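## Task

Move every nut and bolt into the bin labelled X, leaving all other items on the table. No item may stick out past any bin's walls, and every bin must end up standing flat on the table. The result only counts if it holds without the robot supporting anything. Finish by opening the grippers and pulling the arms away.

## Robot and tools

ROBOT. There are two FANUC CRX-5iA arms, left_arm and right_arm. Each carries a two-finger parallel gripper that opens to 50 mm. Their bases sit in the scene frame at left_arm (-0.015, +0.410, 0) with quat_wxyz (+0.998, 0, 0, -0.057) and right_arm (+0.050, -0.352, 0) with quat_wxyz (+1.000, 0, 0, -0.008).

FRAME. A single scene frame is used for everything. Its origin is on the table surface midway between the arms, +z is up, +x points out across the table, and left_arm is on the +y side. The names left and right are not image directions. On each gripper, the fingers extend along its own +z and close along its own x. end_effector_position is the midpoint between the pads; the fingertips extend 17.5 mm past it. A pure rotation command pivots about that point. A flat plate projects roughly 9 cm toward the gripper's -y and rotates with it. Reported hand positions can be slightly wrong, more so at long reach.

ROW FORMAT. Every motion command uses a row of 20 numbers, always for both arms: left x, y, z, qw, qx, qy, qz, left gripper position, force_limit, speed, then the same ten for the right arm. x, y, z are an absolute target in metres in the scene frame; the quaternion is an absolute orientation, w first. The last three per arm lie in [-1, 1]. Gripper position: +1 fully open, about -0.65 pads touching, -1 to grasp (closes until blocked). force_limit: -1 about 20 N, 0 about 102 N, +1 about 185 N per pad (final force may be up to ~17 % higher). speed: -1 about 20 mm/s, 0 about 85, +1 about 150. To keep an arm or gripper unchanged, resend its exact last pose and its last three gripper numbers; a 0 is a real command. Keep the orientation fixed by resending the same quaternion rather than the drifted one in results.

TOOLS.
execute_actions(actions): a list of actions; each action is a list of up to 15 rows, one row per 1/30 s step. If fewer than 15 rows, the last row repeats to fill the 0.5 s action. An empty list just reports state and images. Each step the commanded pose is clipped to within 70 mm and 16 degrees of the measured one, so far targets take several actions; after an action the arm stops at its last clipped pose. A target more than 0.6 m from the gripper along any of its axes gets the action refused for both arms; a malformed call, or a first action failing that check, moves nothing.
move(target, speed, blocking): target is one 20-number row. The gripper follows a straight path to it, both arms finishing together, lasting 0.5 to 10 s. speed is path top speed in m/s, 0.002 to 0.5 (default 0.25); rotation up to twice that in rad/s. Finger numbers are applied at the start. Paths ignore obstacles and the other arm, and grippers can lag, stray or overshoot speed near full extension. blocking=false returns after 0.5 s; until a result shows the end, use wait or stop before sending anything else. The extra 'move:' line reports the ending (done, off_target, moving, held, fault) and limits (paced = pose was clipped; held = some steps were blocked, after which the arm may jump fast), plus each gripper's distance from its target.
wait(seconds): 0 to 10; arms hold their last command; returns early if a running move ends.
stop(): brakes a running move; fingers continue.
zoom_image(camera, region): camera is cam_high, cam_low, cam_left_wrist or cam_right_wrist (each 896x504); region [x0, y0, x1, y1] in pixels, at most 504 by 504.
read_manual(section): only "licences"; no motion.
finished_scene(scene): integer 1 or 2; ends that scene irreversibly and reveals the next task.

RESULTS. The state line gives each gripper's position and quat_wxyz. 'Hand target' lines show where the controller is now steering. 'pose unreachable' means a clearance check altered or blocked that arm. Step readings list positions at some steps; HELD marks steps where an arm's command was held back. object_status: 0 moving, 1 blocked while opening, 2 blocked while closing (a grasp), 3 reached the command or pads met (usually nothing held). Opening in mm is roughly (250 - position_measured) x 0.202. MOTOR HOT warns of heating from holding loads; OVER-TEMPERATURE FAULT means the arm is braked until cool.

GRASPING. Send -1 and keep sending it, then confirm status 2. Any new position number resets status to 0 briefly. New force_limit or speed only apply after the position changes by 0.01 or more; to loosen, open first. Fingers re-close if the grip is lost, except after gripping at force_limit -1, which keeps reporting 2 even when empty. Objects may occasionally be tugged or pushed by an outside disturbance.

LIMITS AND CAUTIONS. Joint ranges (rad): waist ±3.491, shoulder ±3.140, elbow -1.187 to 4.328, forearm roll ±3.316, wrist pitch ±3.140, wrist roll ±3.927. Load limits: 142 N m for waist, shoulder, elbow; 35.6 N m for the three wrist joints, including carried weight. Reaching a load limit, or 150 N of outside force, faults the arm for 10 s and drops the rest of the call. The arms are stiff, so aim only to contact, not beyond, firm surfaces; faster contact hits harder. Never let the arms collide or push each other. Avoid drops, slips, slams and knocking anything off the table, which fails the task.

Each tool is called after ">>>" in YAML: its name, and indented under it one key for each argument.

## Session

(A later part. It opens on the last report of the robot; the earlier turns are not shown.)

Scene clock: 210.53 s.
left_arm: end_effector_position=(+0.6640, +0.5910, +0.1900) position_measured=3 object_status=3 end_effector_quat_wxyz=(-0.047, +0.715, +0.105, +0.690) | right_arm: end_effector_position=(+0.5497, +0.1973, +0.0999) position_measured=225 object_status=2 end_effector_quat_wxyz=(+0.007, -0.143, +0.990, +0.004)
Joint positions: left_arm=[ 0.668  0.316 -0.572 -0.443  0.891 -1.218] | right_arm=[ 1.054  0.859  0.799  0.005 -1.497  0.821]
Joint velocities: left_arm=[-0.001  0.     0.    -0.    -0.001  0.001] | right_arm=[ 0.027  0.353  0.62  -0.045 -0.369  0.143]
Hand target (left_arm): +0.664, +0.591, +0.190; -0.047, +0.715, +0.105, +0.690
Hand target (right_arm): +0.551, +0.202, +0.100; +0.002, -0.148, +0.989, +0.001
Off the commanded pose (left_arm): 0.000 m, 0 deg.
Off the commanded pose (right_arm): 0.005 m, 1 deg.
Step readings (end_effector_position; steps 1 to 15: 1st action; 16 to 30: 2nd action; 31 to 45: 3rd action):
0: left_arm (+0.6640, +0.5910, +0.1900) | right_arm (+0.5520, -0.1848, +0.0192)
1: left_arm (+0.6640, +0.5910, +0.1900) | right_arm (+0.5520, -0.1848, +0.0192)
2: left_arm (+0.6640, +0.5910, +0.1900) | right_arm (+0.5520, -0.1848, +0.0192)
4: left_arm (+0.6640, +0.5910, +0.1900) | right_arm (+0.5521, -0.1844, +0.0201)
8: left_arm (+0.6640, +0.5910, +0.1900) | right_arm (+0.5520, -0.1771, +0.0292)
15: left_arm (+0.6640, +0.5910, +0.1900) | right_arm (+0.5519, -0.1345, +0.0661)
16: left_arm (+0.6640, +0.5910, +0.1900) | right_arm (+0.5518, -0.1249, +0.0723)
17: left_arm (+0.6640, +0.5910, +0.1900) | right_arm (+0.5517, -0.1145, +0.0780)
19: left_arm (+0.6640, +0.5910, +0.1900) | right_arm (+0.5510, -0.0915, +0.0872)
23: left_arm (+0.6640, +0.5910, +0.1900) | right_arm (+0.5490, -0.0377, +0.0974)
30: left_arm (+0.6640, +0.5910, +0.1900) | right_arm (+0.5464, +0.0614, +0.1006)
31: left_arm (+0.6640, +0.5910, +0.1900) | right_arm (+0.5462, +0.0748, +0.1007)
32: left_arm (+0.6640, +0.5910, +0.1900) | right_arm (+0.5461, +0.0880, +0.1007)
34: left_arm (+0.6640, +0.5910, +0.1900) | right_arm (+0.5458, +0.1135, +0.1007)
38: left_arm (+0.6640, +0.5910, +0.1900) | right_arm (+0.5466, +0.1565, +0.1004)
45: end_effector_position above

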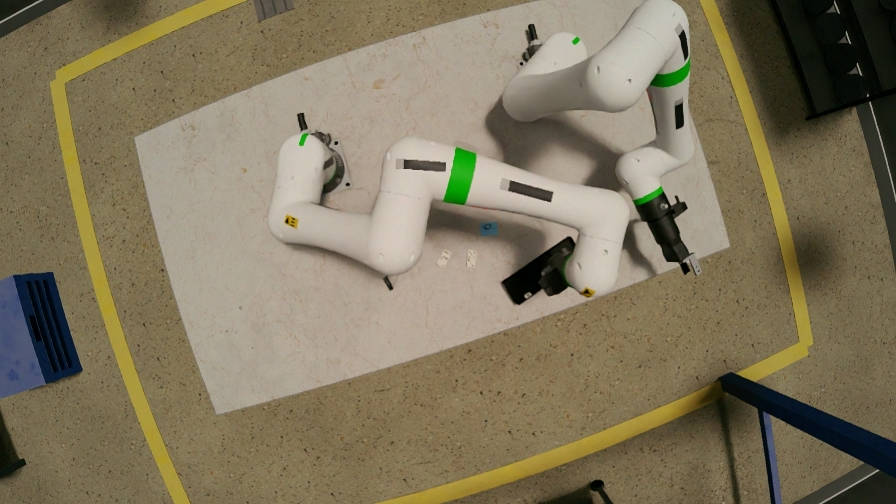

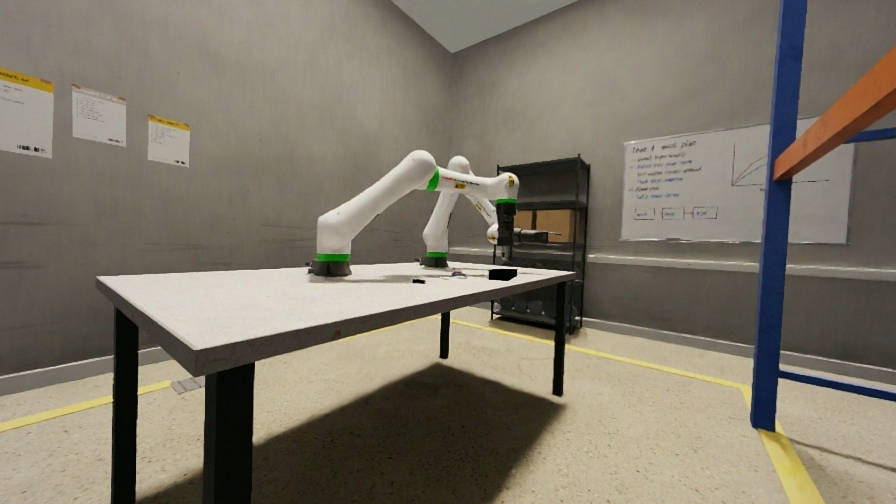

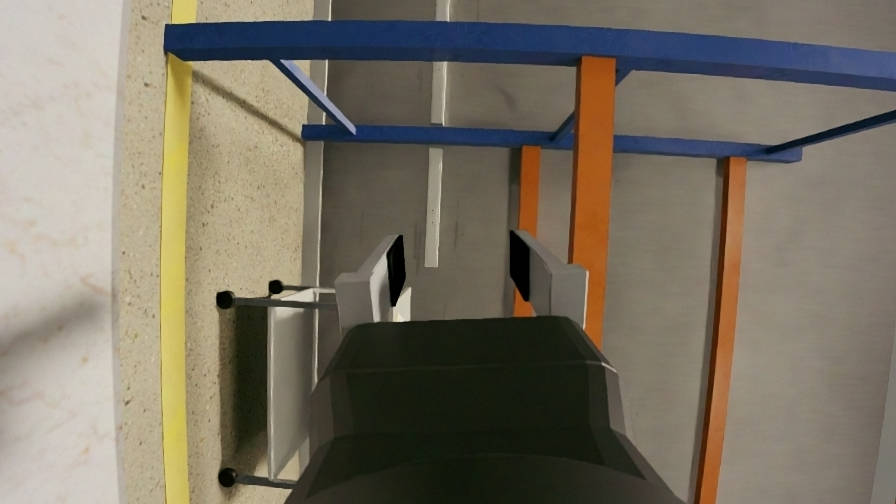

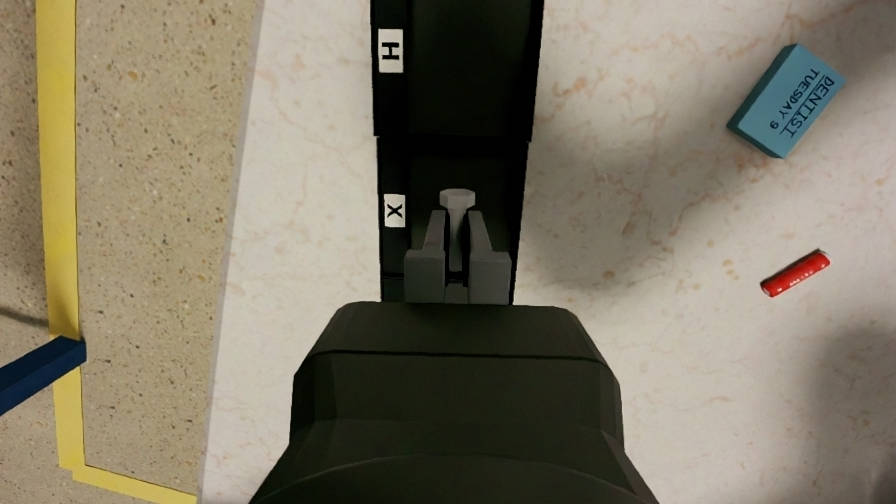

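The middle bin is X. Let me get a settled image.

>>> execute_actions:
  actions: []

>>> zoom_image:
  camera: "cam_right_wrist"
  region: [350, 100, 560, 310]

>>> zoom_image:
  camera: "cam_low"
  region: [475, 235, 535, 290]

Scene clock: 212.77 s.
left_arm: end_effector_position=(+0.6640, +0.5910, +0.1900) position_measured=3 object_status=3 end_effector_quat_wxyz=(-0.047, +0.715, +0.105, +0.690) | right_arm: end_effector_position=(+0.5510, +0.2020, +0.0999) position_measured=225 object_status=2 end_effector_quat_wxyz=(+0.002, -0.148, +0.989, +0.001)
Joint positions: left_arm=[ 0.668  0.316 -0.572 -0.443  0.891 -1.218] | right_arm=[ 1.054  0.886  0.848  0.002 -1.528  0.83 ]
Joint velocities: left_arm=[-0.001 -0.     0.    -0.001  0.002 -0.001] | right_arm=[ 0.    -0.    -0.001  0.    -0.    -0.001]
Hand target (left_arm): +0.664, +0.591, +0.190; -0.047, +0.715, +0.105, +0.690
Hand target (right_arm): +0.551, +0.202, +0.100; +0.002, -0.148, +0.989, +0.001
Off the commanded pose (left_arm): 0.000 m, 0 deg.
Off the commanded pose (right_arm): 0.000 m, 0 deg.

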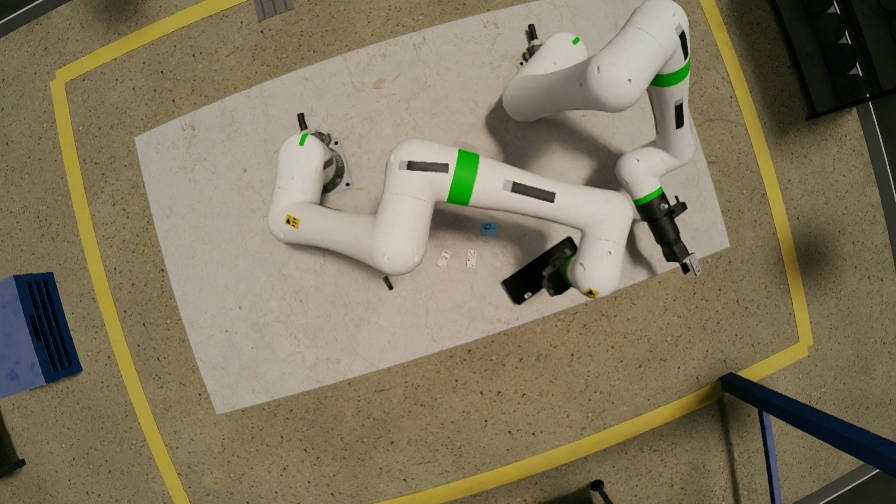

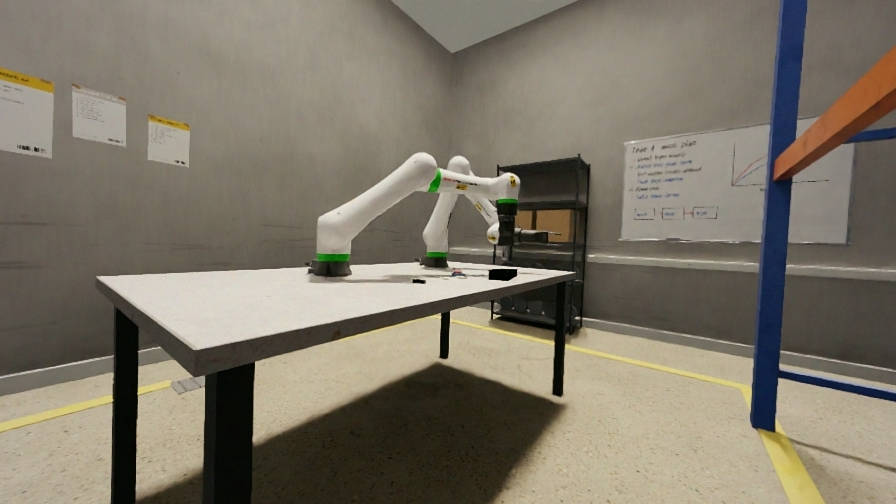

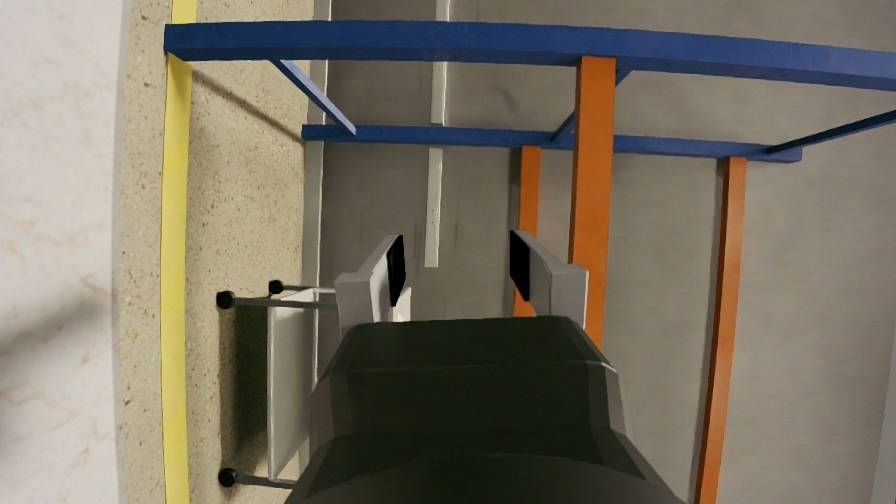

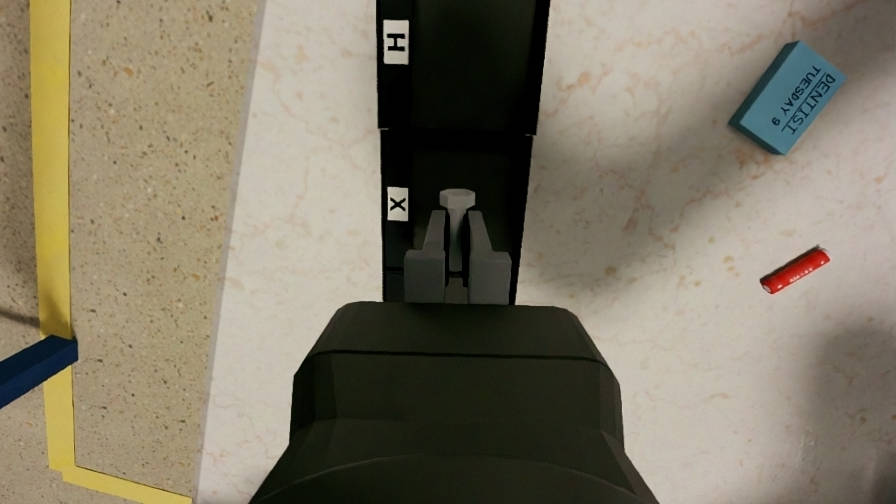

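Region (350, 100, 560, 310) of cam_right_wrist's 896x504 image, scaled by 2.400, with more detail than that image has.

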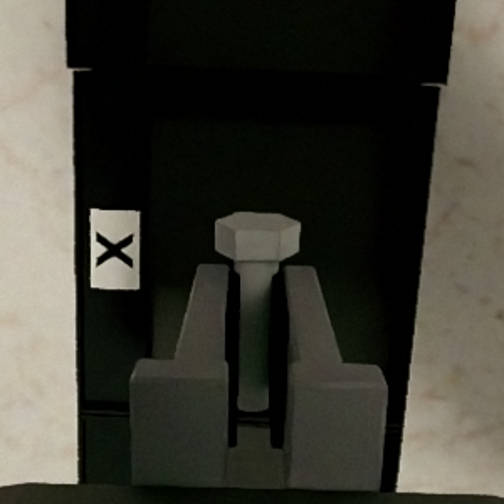

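Region (475, 235, 535, 290) of cam_low's 896x504 image, scaled by 8.400, with more detail than that image has; it fills the top 462 rows of this view, and the rest is white.

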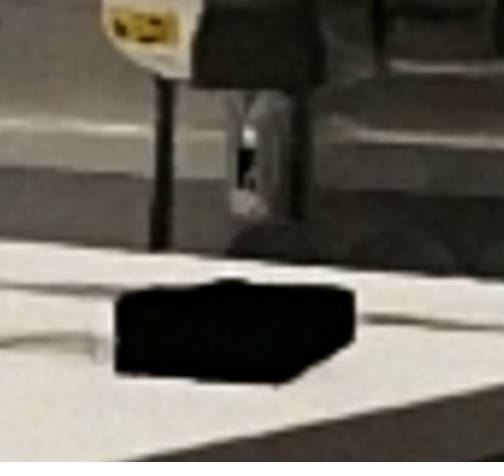

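>>> execute_actions:
  actions: []

Scene clock: 223.07 s.
left_arm: end_effector_position=(+0.6640, +0.5910, +0.1900) position_measured=3 object_status=3 end_effector_quat_wxyz=(-0.047, +0.715, +0.105, +0.690) | right_arm: end_effector_position=(+0.5510, +0.2020, +0.0999) position_measured=225 object_status=2 end_effector_quat_wxyz=(+0.002, -0.148, +0.989, +0.001)
Joint positions: left_arm=[ 0.668  0.316 -0.572 -0.443  0.891 -1.218] | right_arm=[ 1.054  0.886  0.848  0.002 -1.528  0.83 ]
Joint velocities: left_arm=[-0.     0.    -0.    -0.    -0.002 -0.002] | right_arm=[-0.    -0.001 -0.001  0.    -0.    -0.   ]
Hand target (left_arm): +0.664, +0.591, +0.190; -0.047, +0.715, +0.105, +0.690
Hand target (right_arm): +0.551, +0.202, +0.100; +0.002, -0.148, +0.989, +0.001
Off the commanded pose (left_arm): 0.000 m, 0 deg.
Off the commanded pose (right_arm): 0.000 m, 0 deg.

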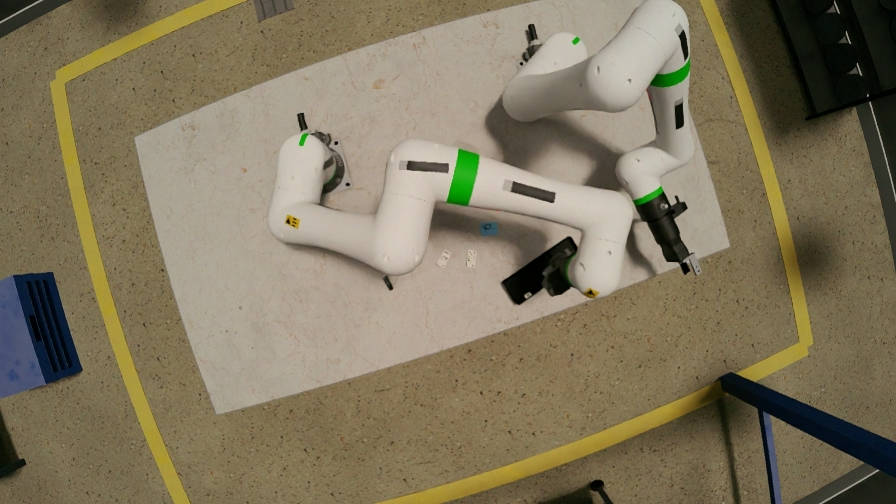

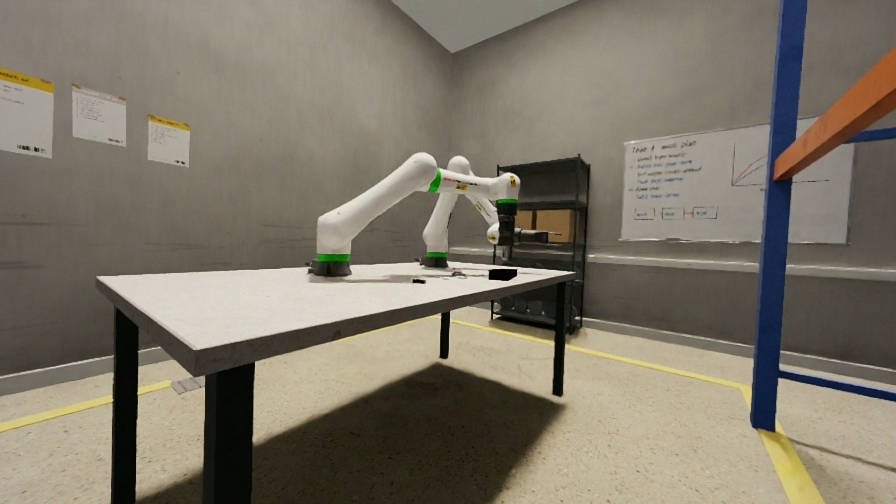

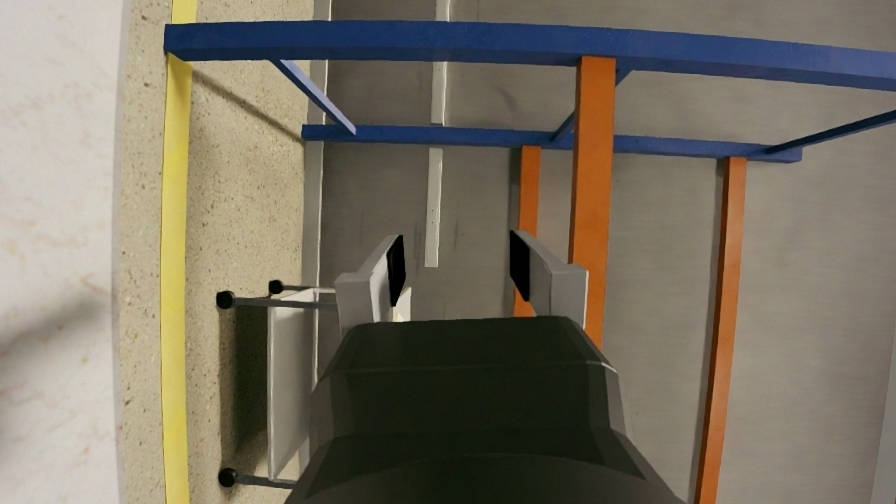

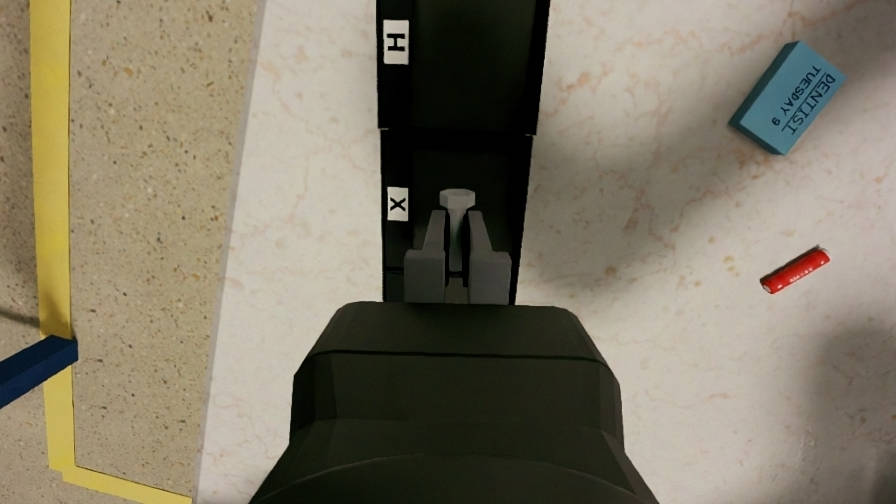

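>>> move:
  target: [0.664, 0.591, 0.19, -0.047, 0.7143, 0.1053, 0.6898, 1, 0, 0, 0.547, 0.193, 0.031, 0, -0.1478, 0.989, 0, -1, -0.4, 0]
  speed: 0.08

Scene clock: 227.93 s.
left_arm: end_effector_position=(+0.6640, +0.5910, +0.1900) position_measured=3 object_status=3 end_effector_quat_wxyz=(-0.047, +0.715, +0.105, +0.690) | right_arm: end_effector_position=(+0.5469, +0.1930, +0.0310) position_measured=225 object_status=2 end_effector_quat_wxyz=(-0.000, -0.148, +0.989, +0.000)
Joint positions: left_arm=[ 0.668  0.316 -0.572 -0.443  0.891 -1.218] | right_arm=[ 1.052  0.887  0.688 -0.    -1.372  0.833]
Joint velocities: left_arm=[ 0.001  0.     0.001  0.001  0.001 -0.001] | right_arm=[ 0. -0. -0.  0.  0. -0.]
Hand target (left_arm): +0.664, +0.591, +0.190; -0.047, +0.715, +0.105, +0.690
Hand target (right_arm): +0.547, +0.193, +0.031; -0.000, -0.148, +0.989, +0.000
Off the commanded pose (left_arm): 0.000 m, 0 deg.
Off the commanded pose (right_arm): 0.000 m, 0 deg.
move: done

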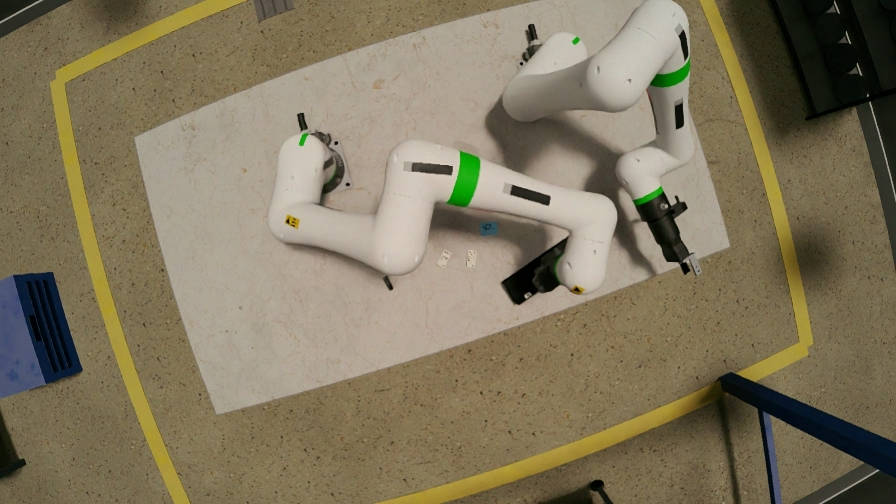

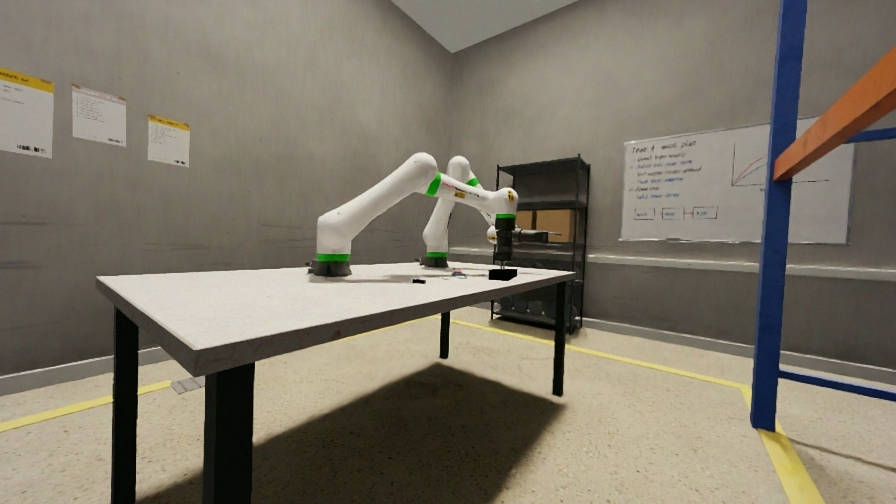

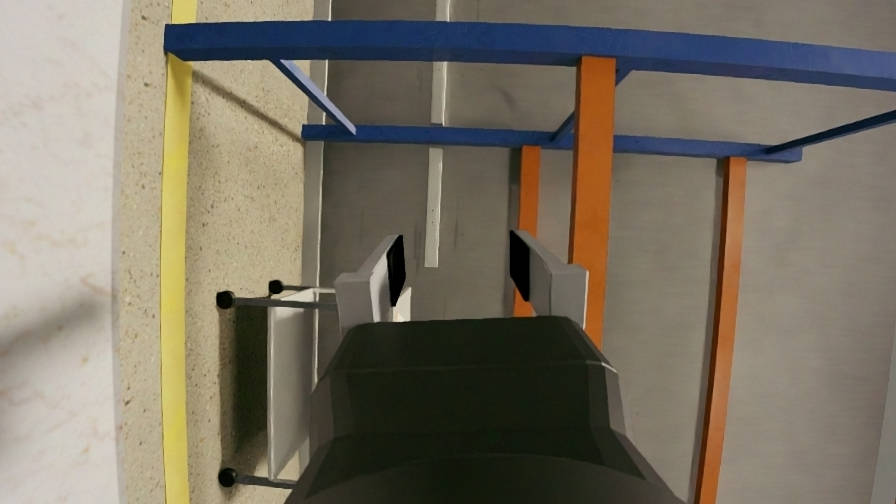

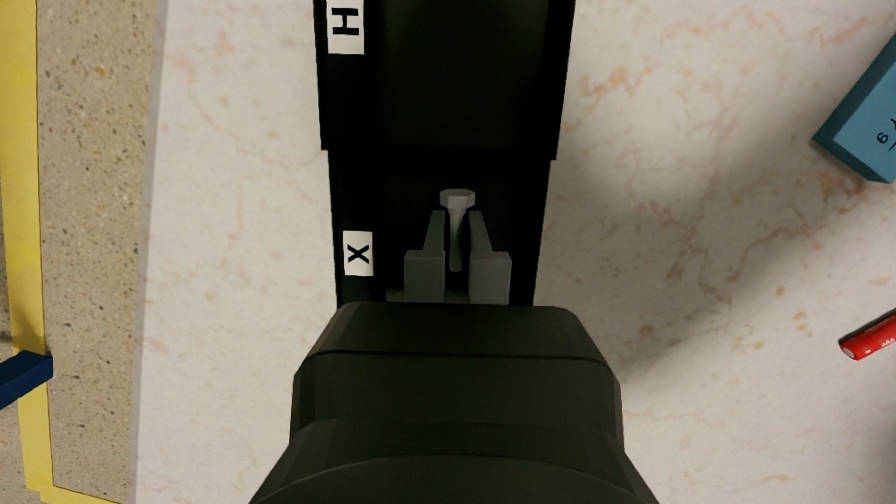

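>>> execute_actions:
  actions:
    - [[0.664, 0.591, 0.19, -0.047, 0.7143, 0.1053, 0.6898, 1, 0, 0, 0.5468, 0.1936, 0.030, 0, -0.1478, 0.989, 0, -1, -0.4, 0],[0.664, 0.591, 0.19, -0.047, 0.7143, 0.1053, 0.6898, 1, 0, 0, 0.5466, 0.1942, 0.029, 0, -0.1478, 0.989, 0, -1, -0.4, 0],[0.664, 0.591, 0.19, -0.047, 0.7143, 0.1053, 0.6898, 1, 0, 0, 0.5464, 0.1948, 0.0282, 0, -0.1478, 0.989, 0, -1, -0.4, 0],[0.664, 0.591, 0.19, -0.047, 0.7143, 0.1053, 0.6898, 1, 0, 0, 0.5462, 0.1954, 0.0275, 0, -0.1478, 0.989, 0, -1, -0.4, 0],[0.664, 0.591, 0.19, -0.047, 0.7143, 0.1053, 0.6898, 1, 0, 0, 0.546, 0.196, 0.027, 0, -0.1478, 0.989, 0, -1, -0.4, 0],[0.664, 0.591, 0.19, -0.047, 0.7143, 0.1053, 0.6898, 1, 0, 0, 0.546, 0.196, 0.027, 0, -0.1478, 0.989, 0, -1, -0.4, 0],[0.664, 0.591, 0.19, -0.047, 0.7143, 0.1053, 0.6898, 1, 0, 0, 0.546, 0.196, 0.027, 0, -0.1478, 0.989, 0, -1, -0.4, 0],[0.664, 0.591, 0.19, -0.047, 0.7143, 0.1053, 0.6898, 1, 0, 0, 0.546, 0.196, 0.027, 0, -0.1478, 0.989, 0, -1, -0.4, 0],[0.664, 0.591, 0.19, -0.047, 0.7143, 0.1053, 0.6898, 1, 0, 0, 0.546, 0.196, 0.027, 0, -0.1478, 0.989, 0, -1, -0.4, 0],[0.664, 0.591, 0.19, -0.047, 0.7143, 0.1053, 0.6898, 1, 0, 0, 0.546, 0.196, 0.027, 0, -0.1478, 0.989, 0, 0.1, -0.4, 0]]

Scene clock: 239.87 s.
left_arm: end_effector_position=(+0.6640, +0.5910, +0.1900) position_measured=3 object_status=3 end_effector_quat_wxyz=(-0.047, +0.715, +0.105, +0.690) | right_arm: end_effector_position=(+0.5460, +0.1960, +0.0270) position_measured=147 object_status=0 end_effector_quat_wxyz=(+0.000, -0.148, +0.989, -0.000)
Joint positions: left_arm=[ 0.668  0.316 -0.572 -0.443  0.891 -1.218] | right_arm=[ 1.055  0.895  0.692  0.    -1.368  0.829]
Joint velocities: left_arm=[ 0.     0.    -0.001  0.     0.001 -0.001] | right_arm=[ 0.     0.     0.001 -0.    -0.002  0.001]
Hand target (left_arm): +0.664, +0.591, +0.190; -0.047, +0.715, +0.105, +0.690
Hand target (right_arm): +0.546, +0.196, +0.027; +0.000, -0.148, +0.989, +0.000
Off the commanded pose (left_arm): 0.000 m, 0 deg.
Off the commanded pose (right_arm): 0.000 m, 0 deg.
Step readings (end_effector_position):
0: left_arm (+0.6640, +0.5910, +0.1900) | right_arm (+0.5470, +0.1929, +0.0310)
1: left_arm (+0.6640, +0.5910, +0.1900) | right_arm (+0.5470, +0.1930, +0.0310)
2: left_arm (+0.6640, +0.5910, +0.1900) | right_arm (+0.5471, +0.1931, +0.0307)
4: left_arm (+0.6640, +0.5910, +0.1900) | right_arm (+0.5468, +0.1941, +0.0289)
8: left_arm (+0.6640, +0.5910, +0.1900) | right_arm (+0.5461, +0.1959, +0.0271)
15: end_effector_position above

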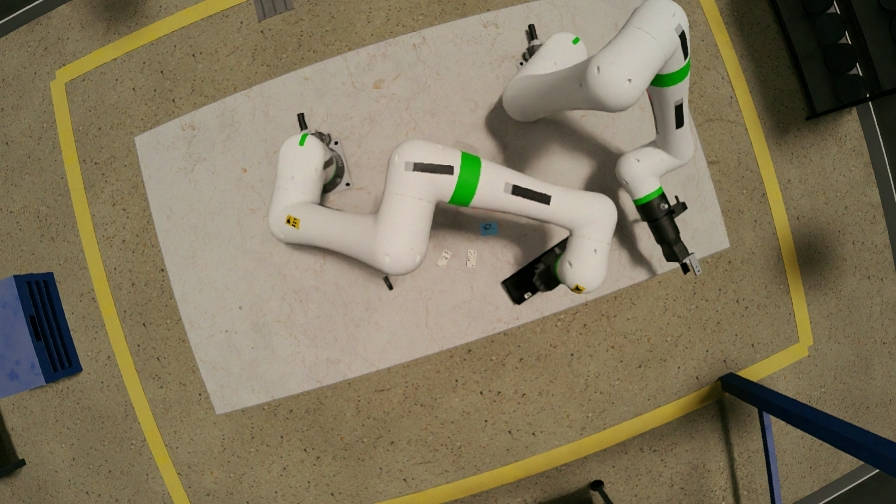

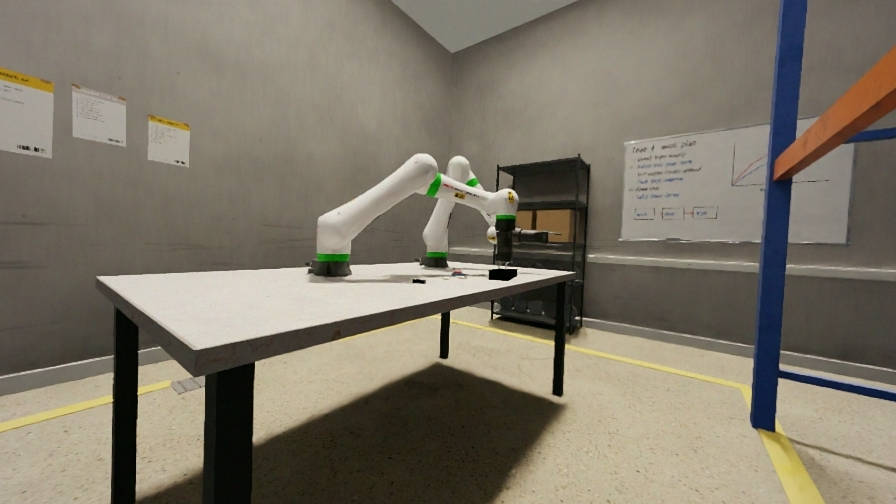

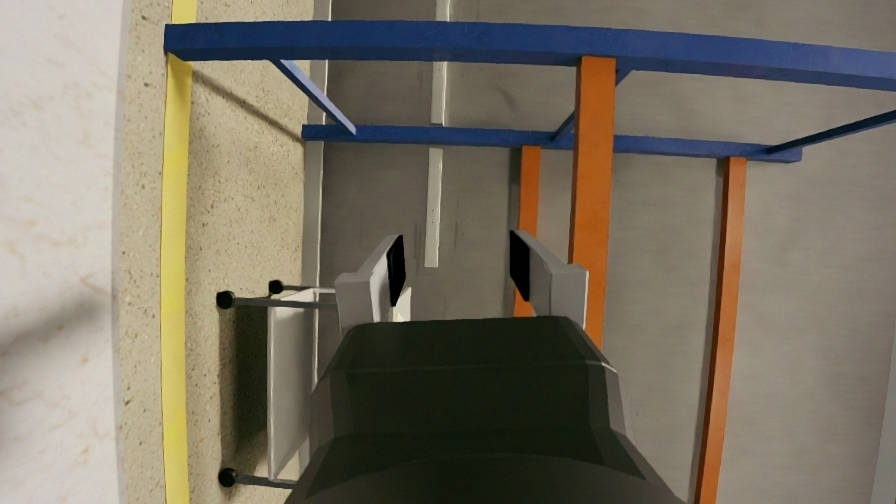

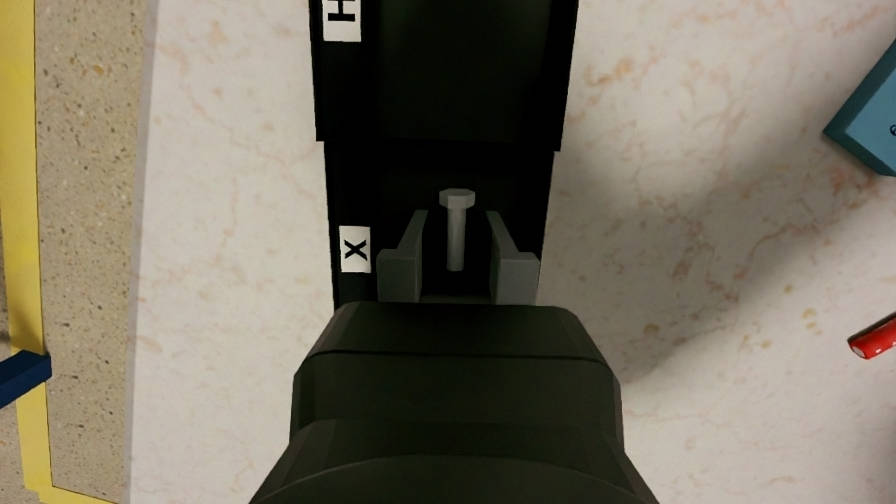

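>>> move:
  target: [0.664, 0.591, 0.19, -0.047, 0.7143, 0.1053, 0.6898, 1, 0, 0, 0.54, 0.165, 0.18, 0, -0.1478, 0.989, 0, 0.1, -0.4, 0]
  speed: 0.2

Scene clock: 247.00 s.
left_arm: end_effector_position=(+0.6640, +0.5910, +0.1900) position_measured=3 object_status=3 end_effector_quat_wxyz=(-0.047, +0.715, +0.105, +0.690) | right_arm: end_effector_position=(+0.5400, +0.1651, +0.1800) position_measured=138 object_status=3 end_effector_quat_wxyz=(+0.000, -0.148, +0.989, -0.000)
Joint positions: left_arm=[ 0.668  0.316 -0.572 -0.443  0.891 -1.218] | right_arm=[ 1.04   0.766  0.83   0.    -1.635  0.843]
Joint velocities: left_arm=[ 0.     0.    -0.     0.     0.001 -0.001] | right_arm=[-0.     0.002  0.001 -0.001 -0.001 -0.   ]
Hand target (left_arm): +0.664, +0.591, +0.190; -0.047, +0.715, +0.105, +0.690
Hand target (right_arm): +0.540, +0.165, +0.180; -0.000, -0.148, +0.989, -0.000
Off the commanded pose (left_arm): 0.000 m, 0 deg.
Off the commanded pose (right_arm): 0.000 m, 0 deg.
move: done

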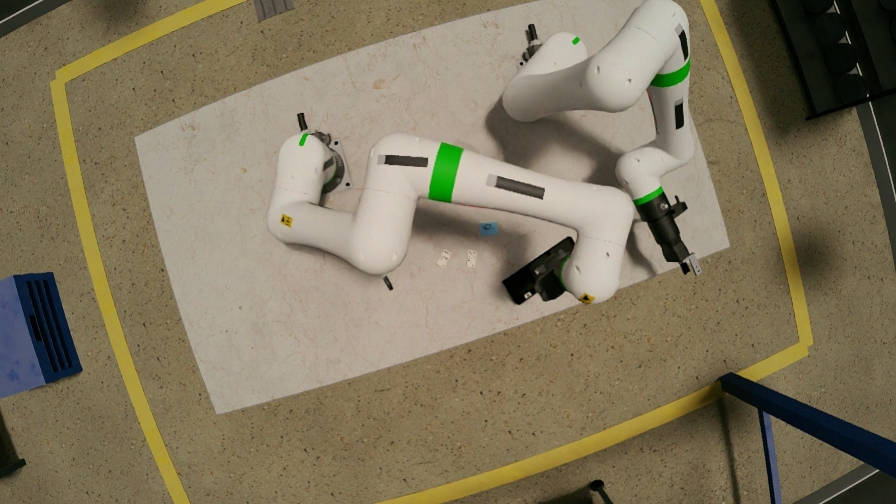

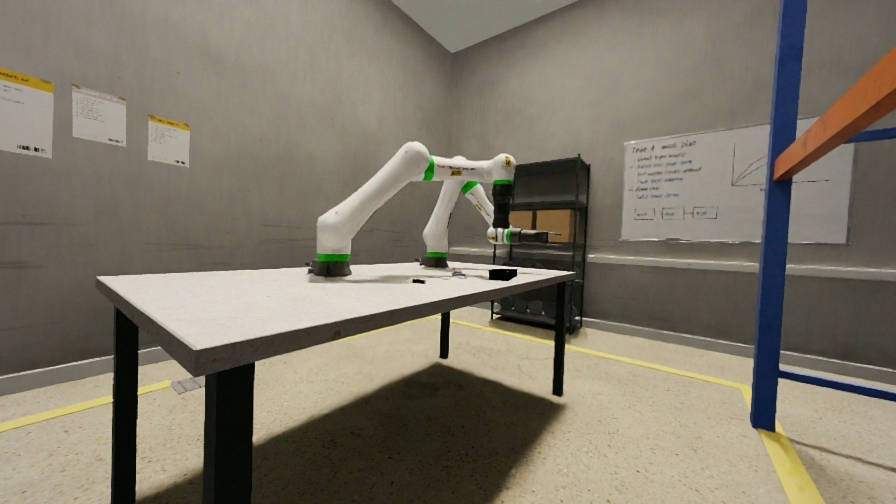

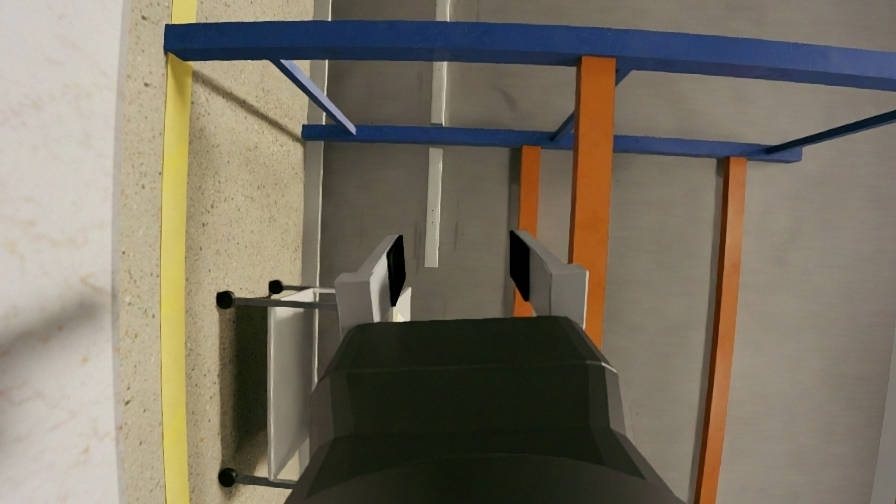

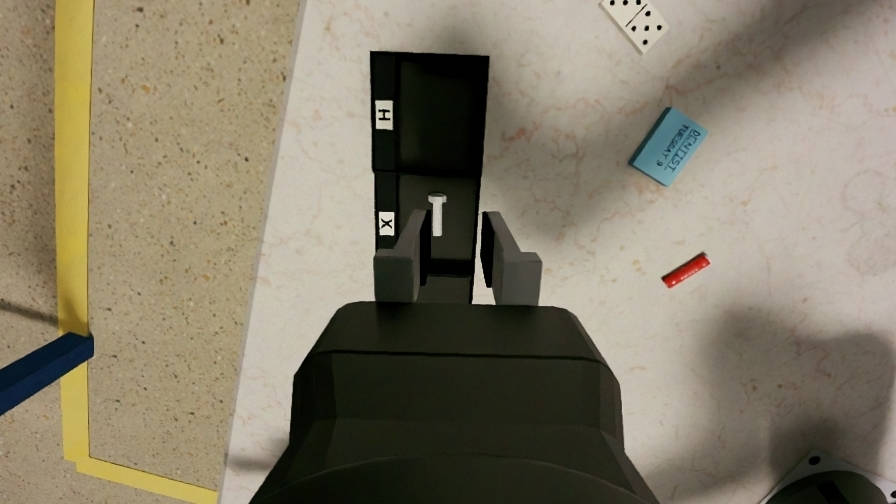

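>>> zoom_image:
  camera: "cam_high"
  region: [340, 190, 620, 340]

>>> zoom_image:
  camera: "cam_low"
  region: [300, 240, 600, 320]

Region (340, 190, 620, 340) of cam_high's 896x504 image, scaled by 1.800, with more detail than that image has; it fills the top 270 rows of this view, and the rest is white.

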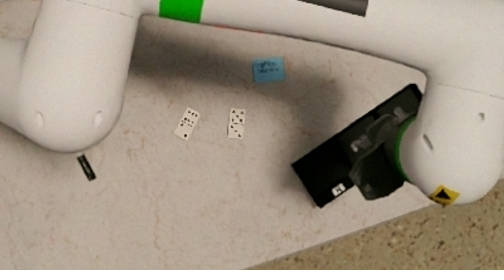

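Region (300, 240, 600, 320) of cam_low's 896x504 image, scaled by 1.680, with more detail than that image has; it fills the top 134 rows of this view, and the rest is white.

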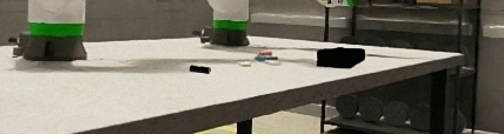

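>>> zoom_image:
  camera: "cam_right_wrist"
  region: [330, 30, 560, 320]

>>> zoom_image:
  camera: "cam_low"
  region: [400, 255, 580, 295]

Region (330, 30, 560, 320) of cam_right_wrist's 896x504 image, scaled by 1.738, with more detail than that image has; it fills the left 400 columns of this view, and the rest is white.

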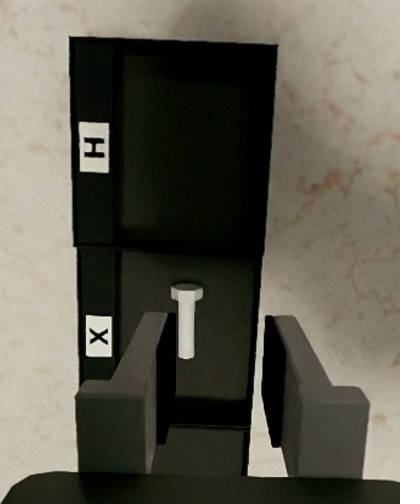

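Region (400, 255, 580, 295) of cam_low's 896x504 image, scaled by 2.800, with more detail than that image has.

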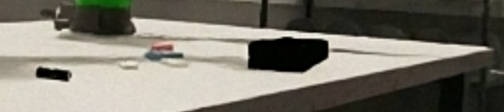

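>>> move:
  target: [0.664, 0.591, 0.19, -0.047, 0.7143, 0.1053, 0.6898, 1, 0, 0, 0.50, -0.12, 0.22, 0, -0.1478, 0.989, 0, 0.1, -0.4, 0]
  speed: 0.3

Scene clock: 260.47 s.
left_arm: end_effector_position=(+0.6640, +0.5910, +0.1900) position_measured=3 object_status=3 end_effector_quat_wxyz=(-0.047, +0.715, +0.105, +0.690) | right_arm: end_effector_position=(+0.4995, -0.1201, +0.2197) position_measured=138 object_status=3 end_effector_quat_wxyz=(-0.000, -0.148, +0.989, -0.000)
Joint positions: left_arm=[ 0.668  0.316 -0.572 -0.443  0.891 -1.218] | right_arm=[ 0.8    0.162  0.064 -0.    -1.474  1.085]
Joint velocities: left_arm=[-0.    -0.     0.001  0.    -0.    -0.001] | right_arm=[-0.001 -0.001 -0.002  0.     0.     0.001]
Hand target (left_arm): +0.664, +0.591, +0.190; -0.047, +0.715, +0.105, +0.690
Hand target (right_arm): +0.499, -0.120, +0.220; -0.000, -0.148, +0.989, -0.000
Off the commanded pose (left_arm): 0.000 m, 0 deg.
Off the commanded pose (right_arm): 0.001 m, 0 deg.
move: done

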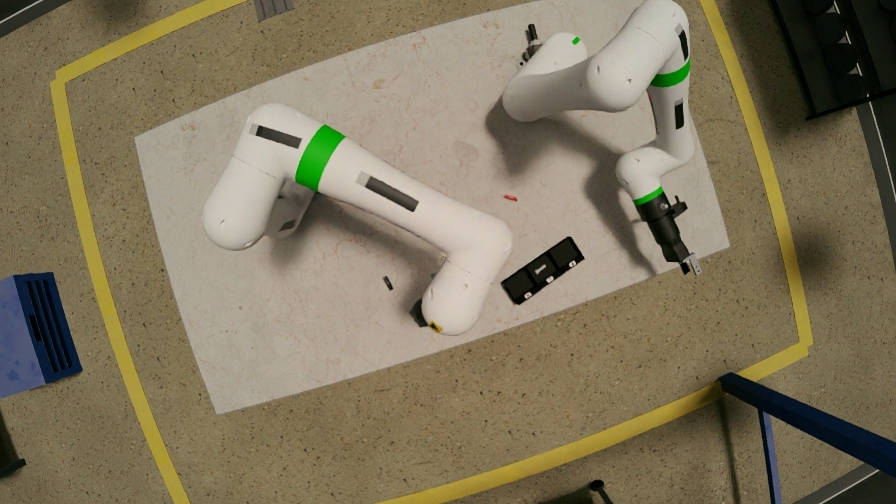

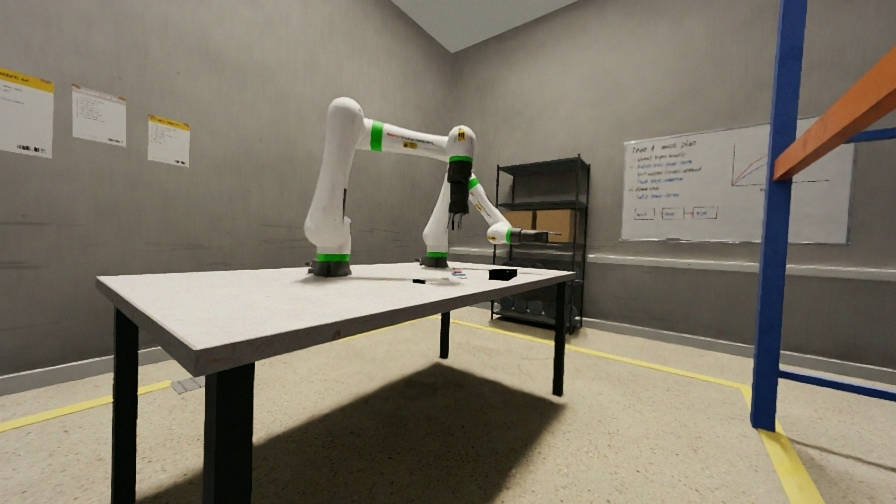

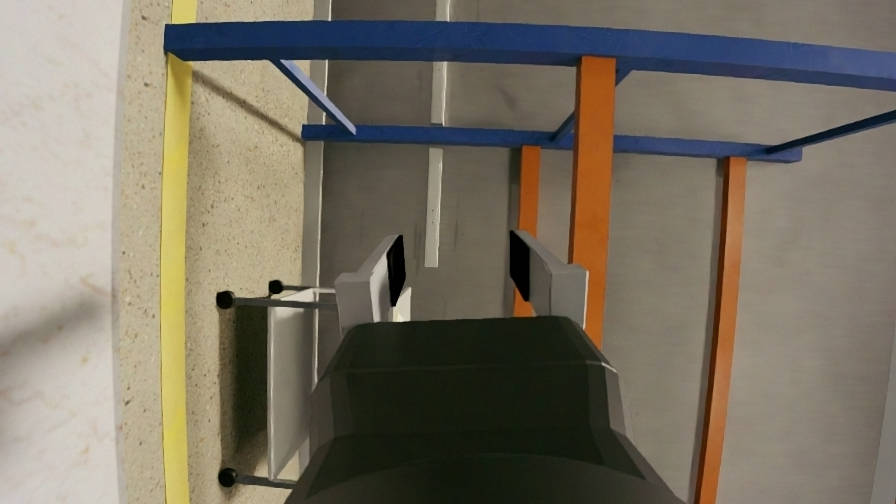

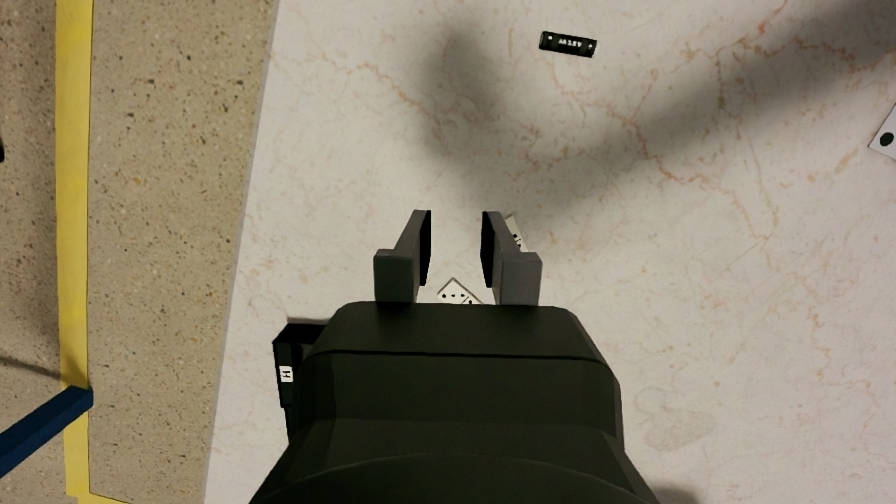

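>>> zoom_image:
  camera: "cam_high"
  region: [400, 100, 700, 320]

Region (400, 100, 700, 320) of cam_high's 896x504 image, scaled by 1.680, with more detail than that image has; it fills the top 370 rows of this view, and the rest is white.

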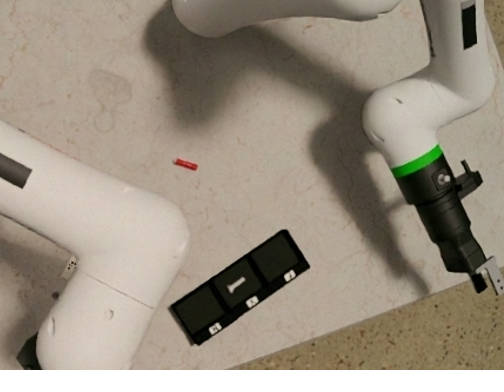

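The bolt is in the X bin, the other bins are empty, and no other fasteners are visible.

>>> finished_scene:
  scene: 2

The scene is finished: the task was done.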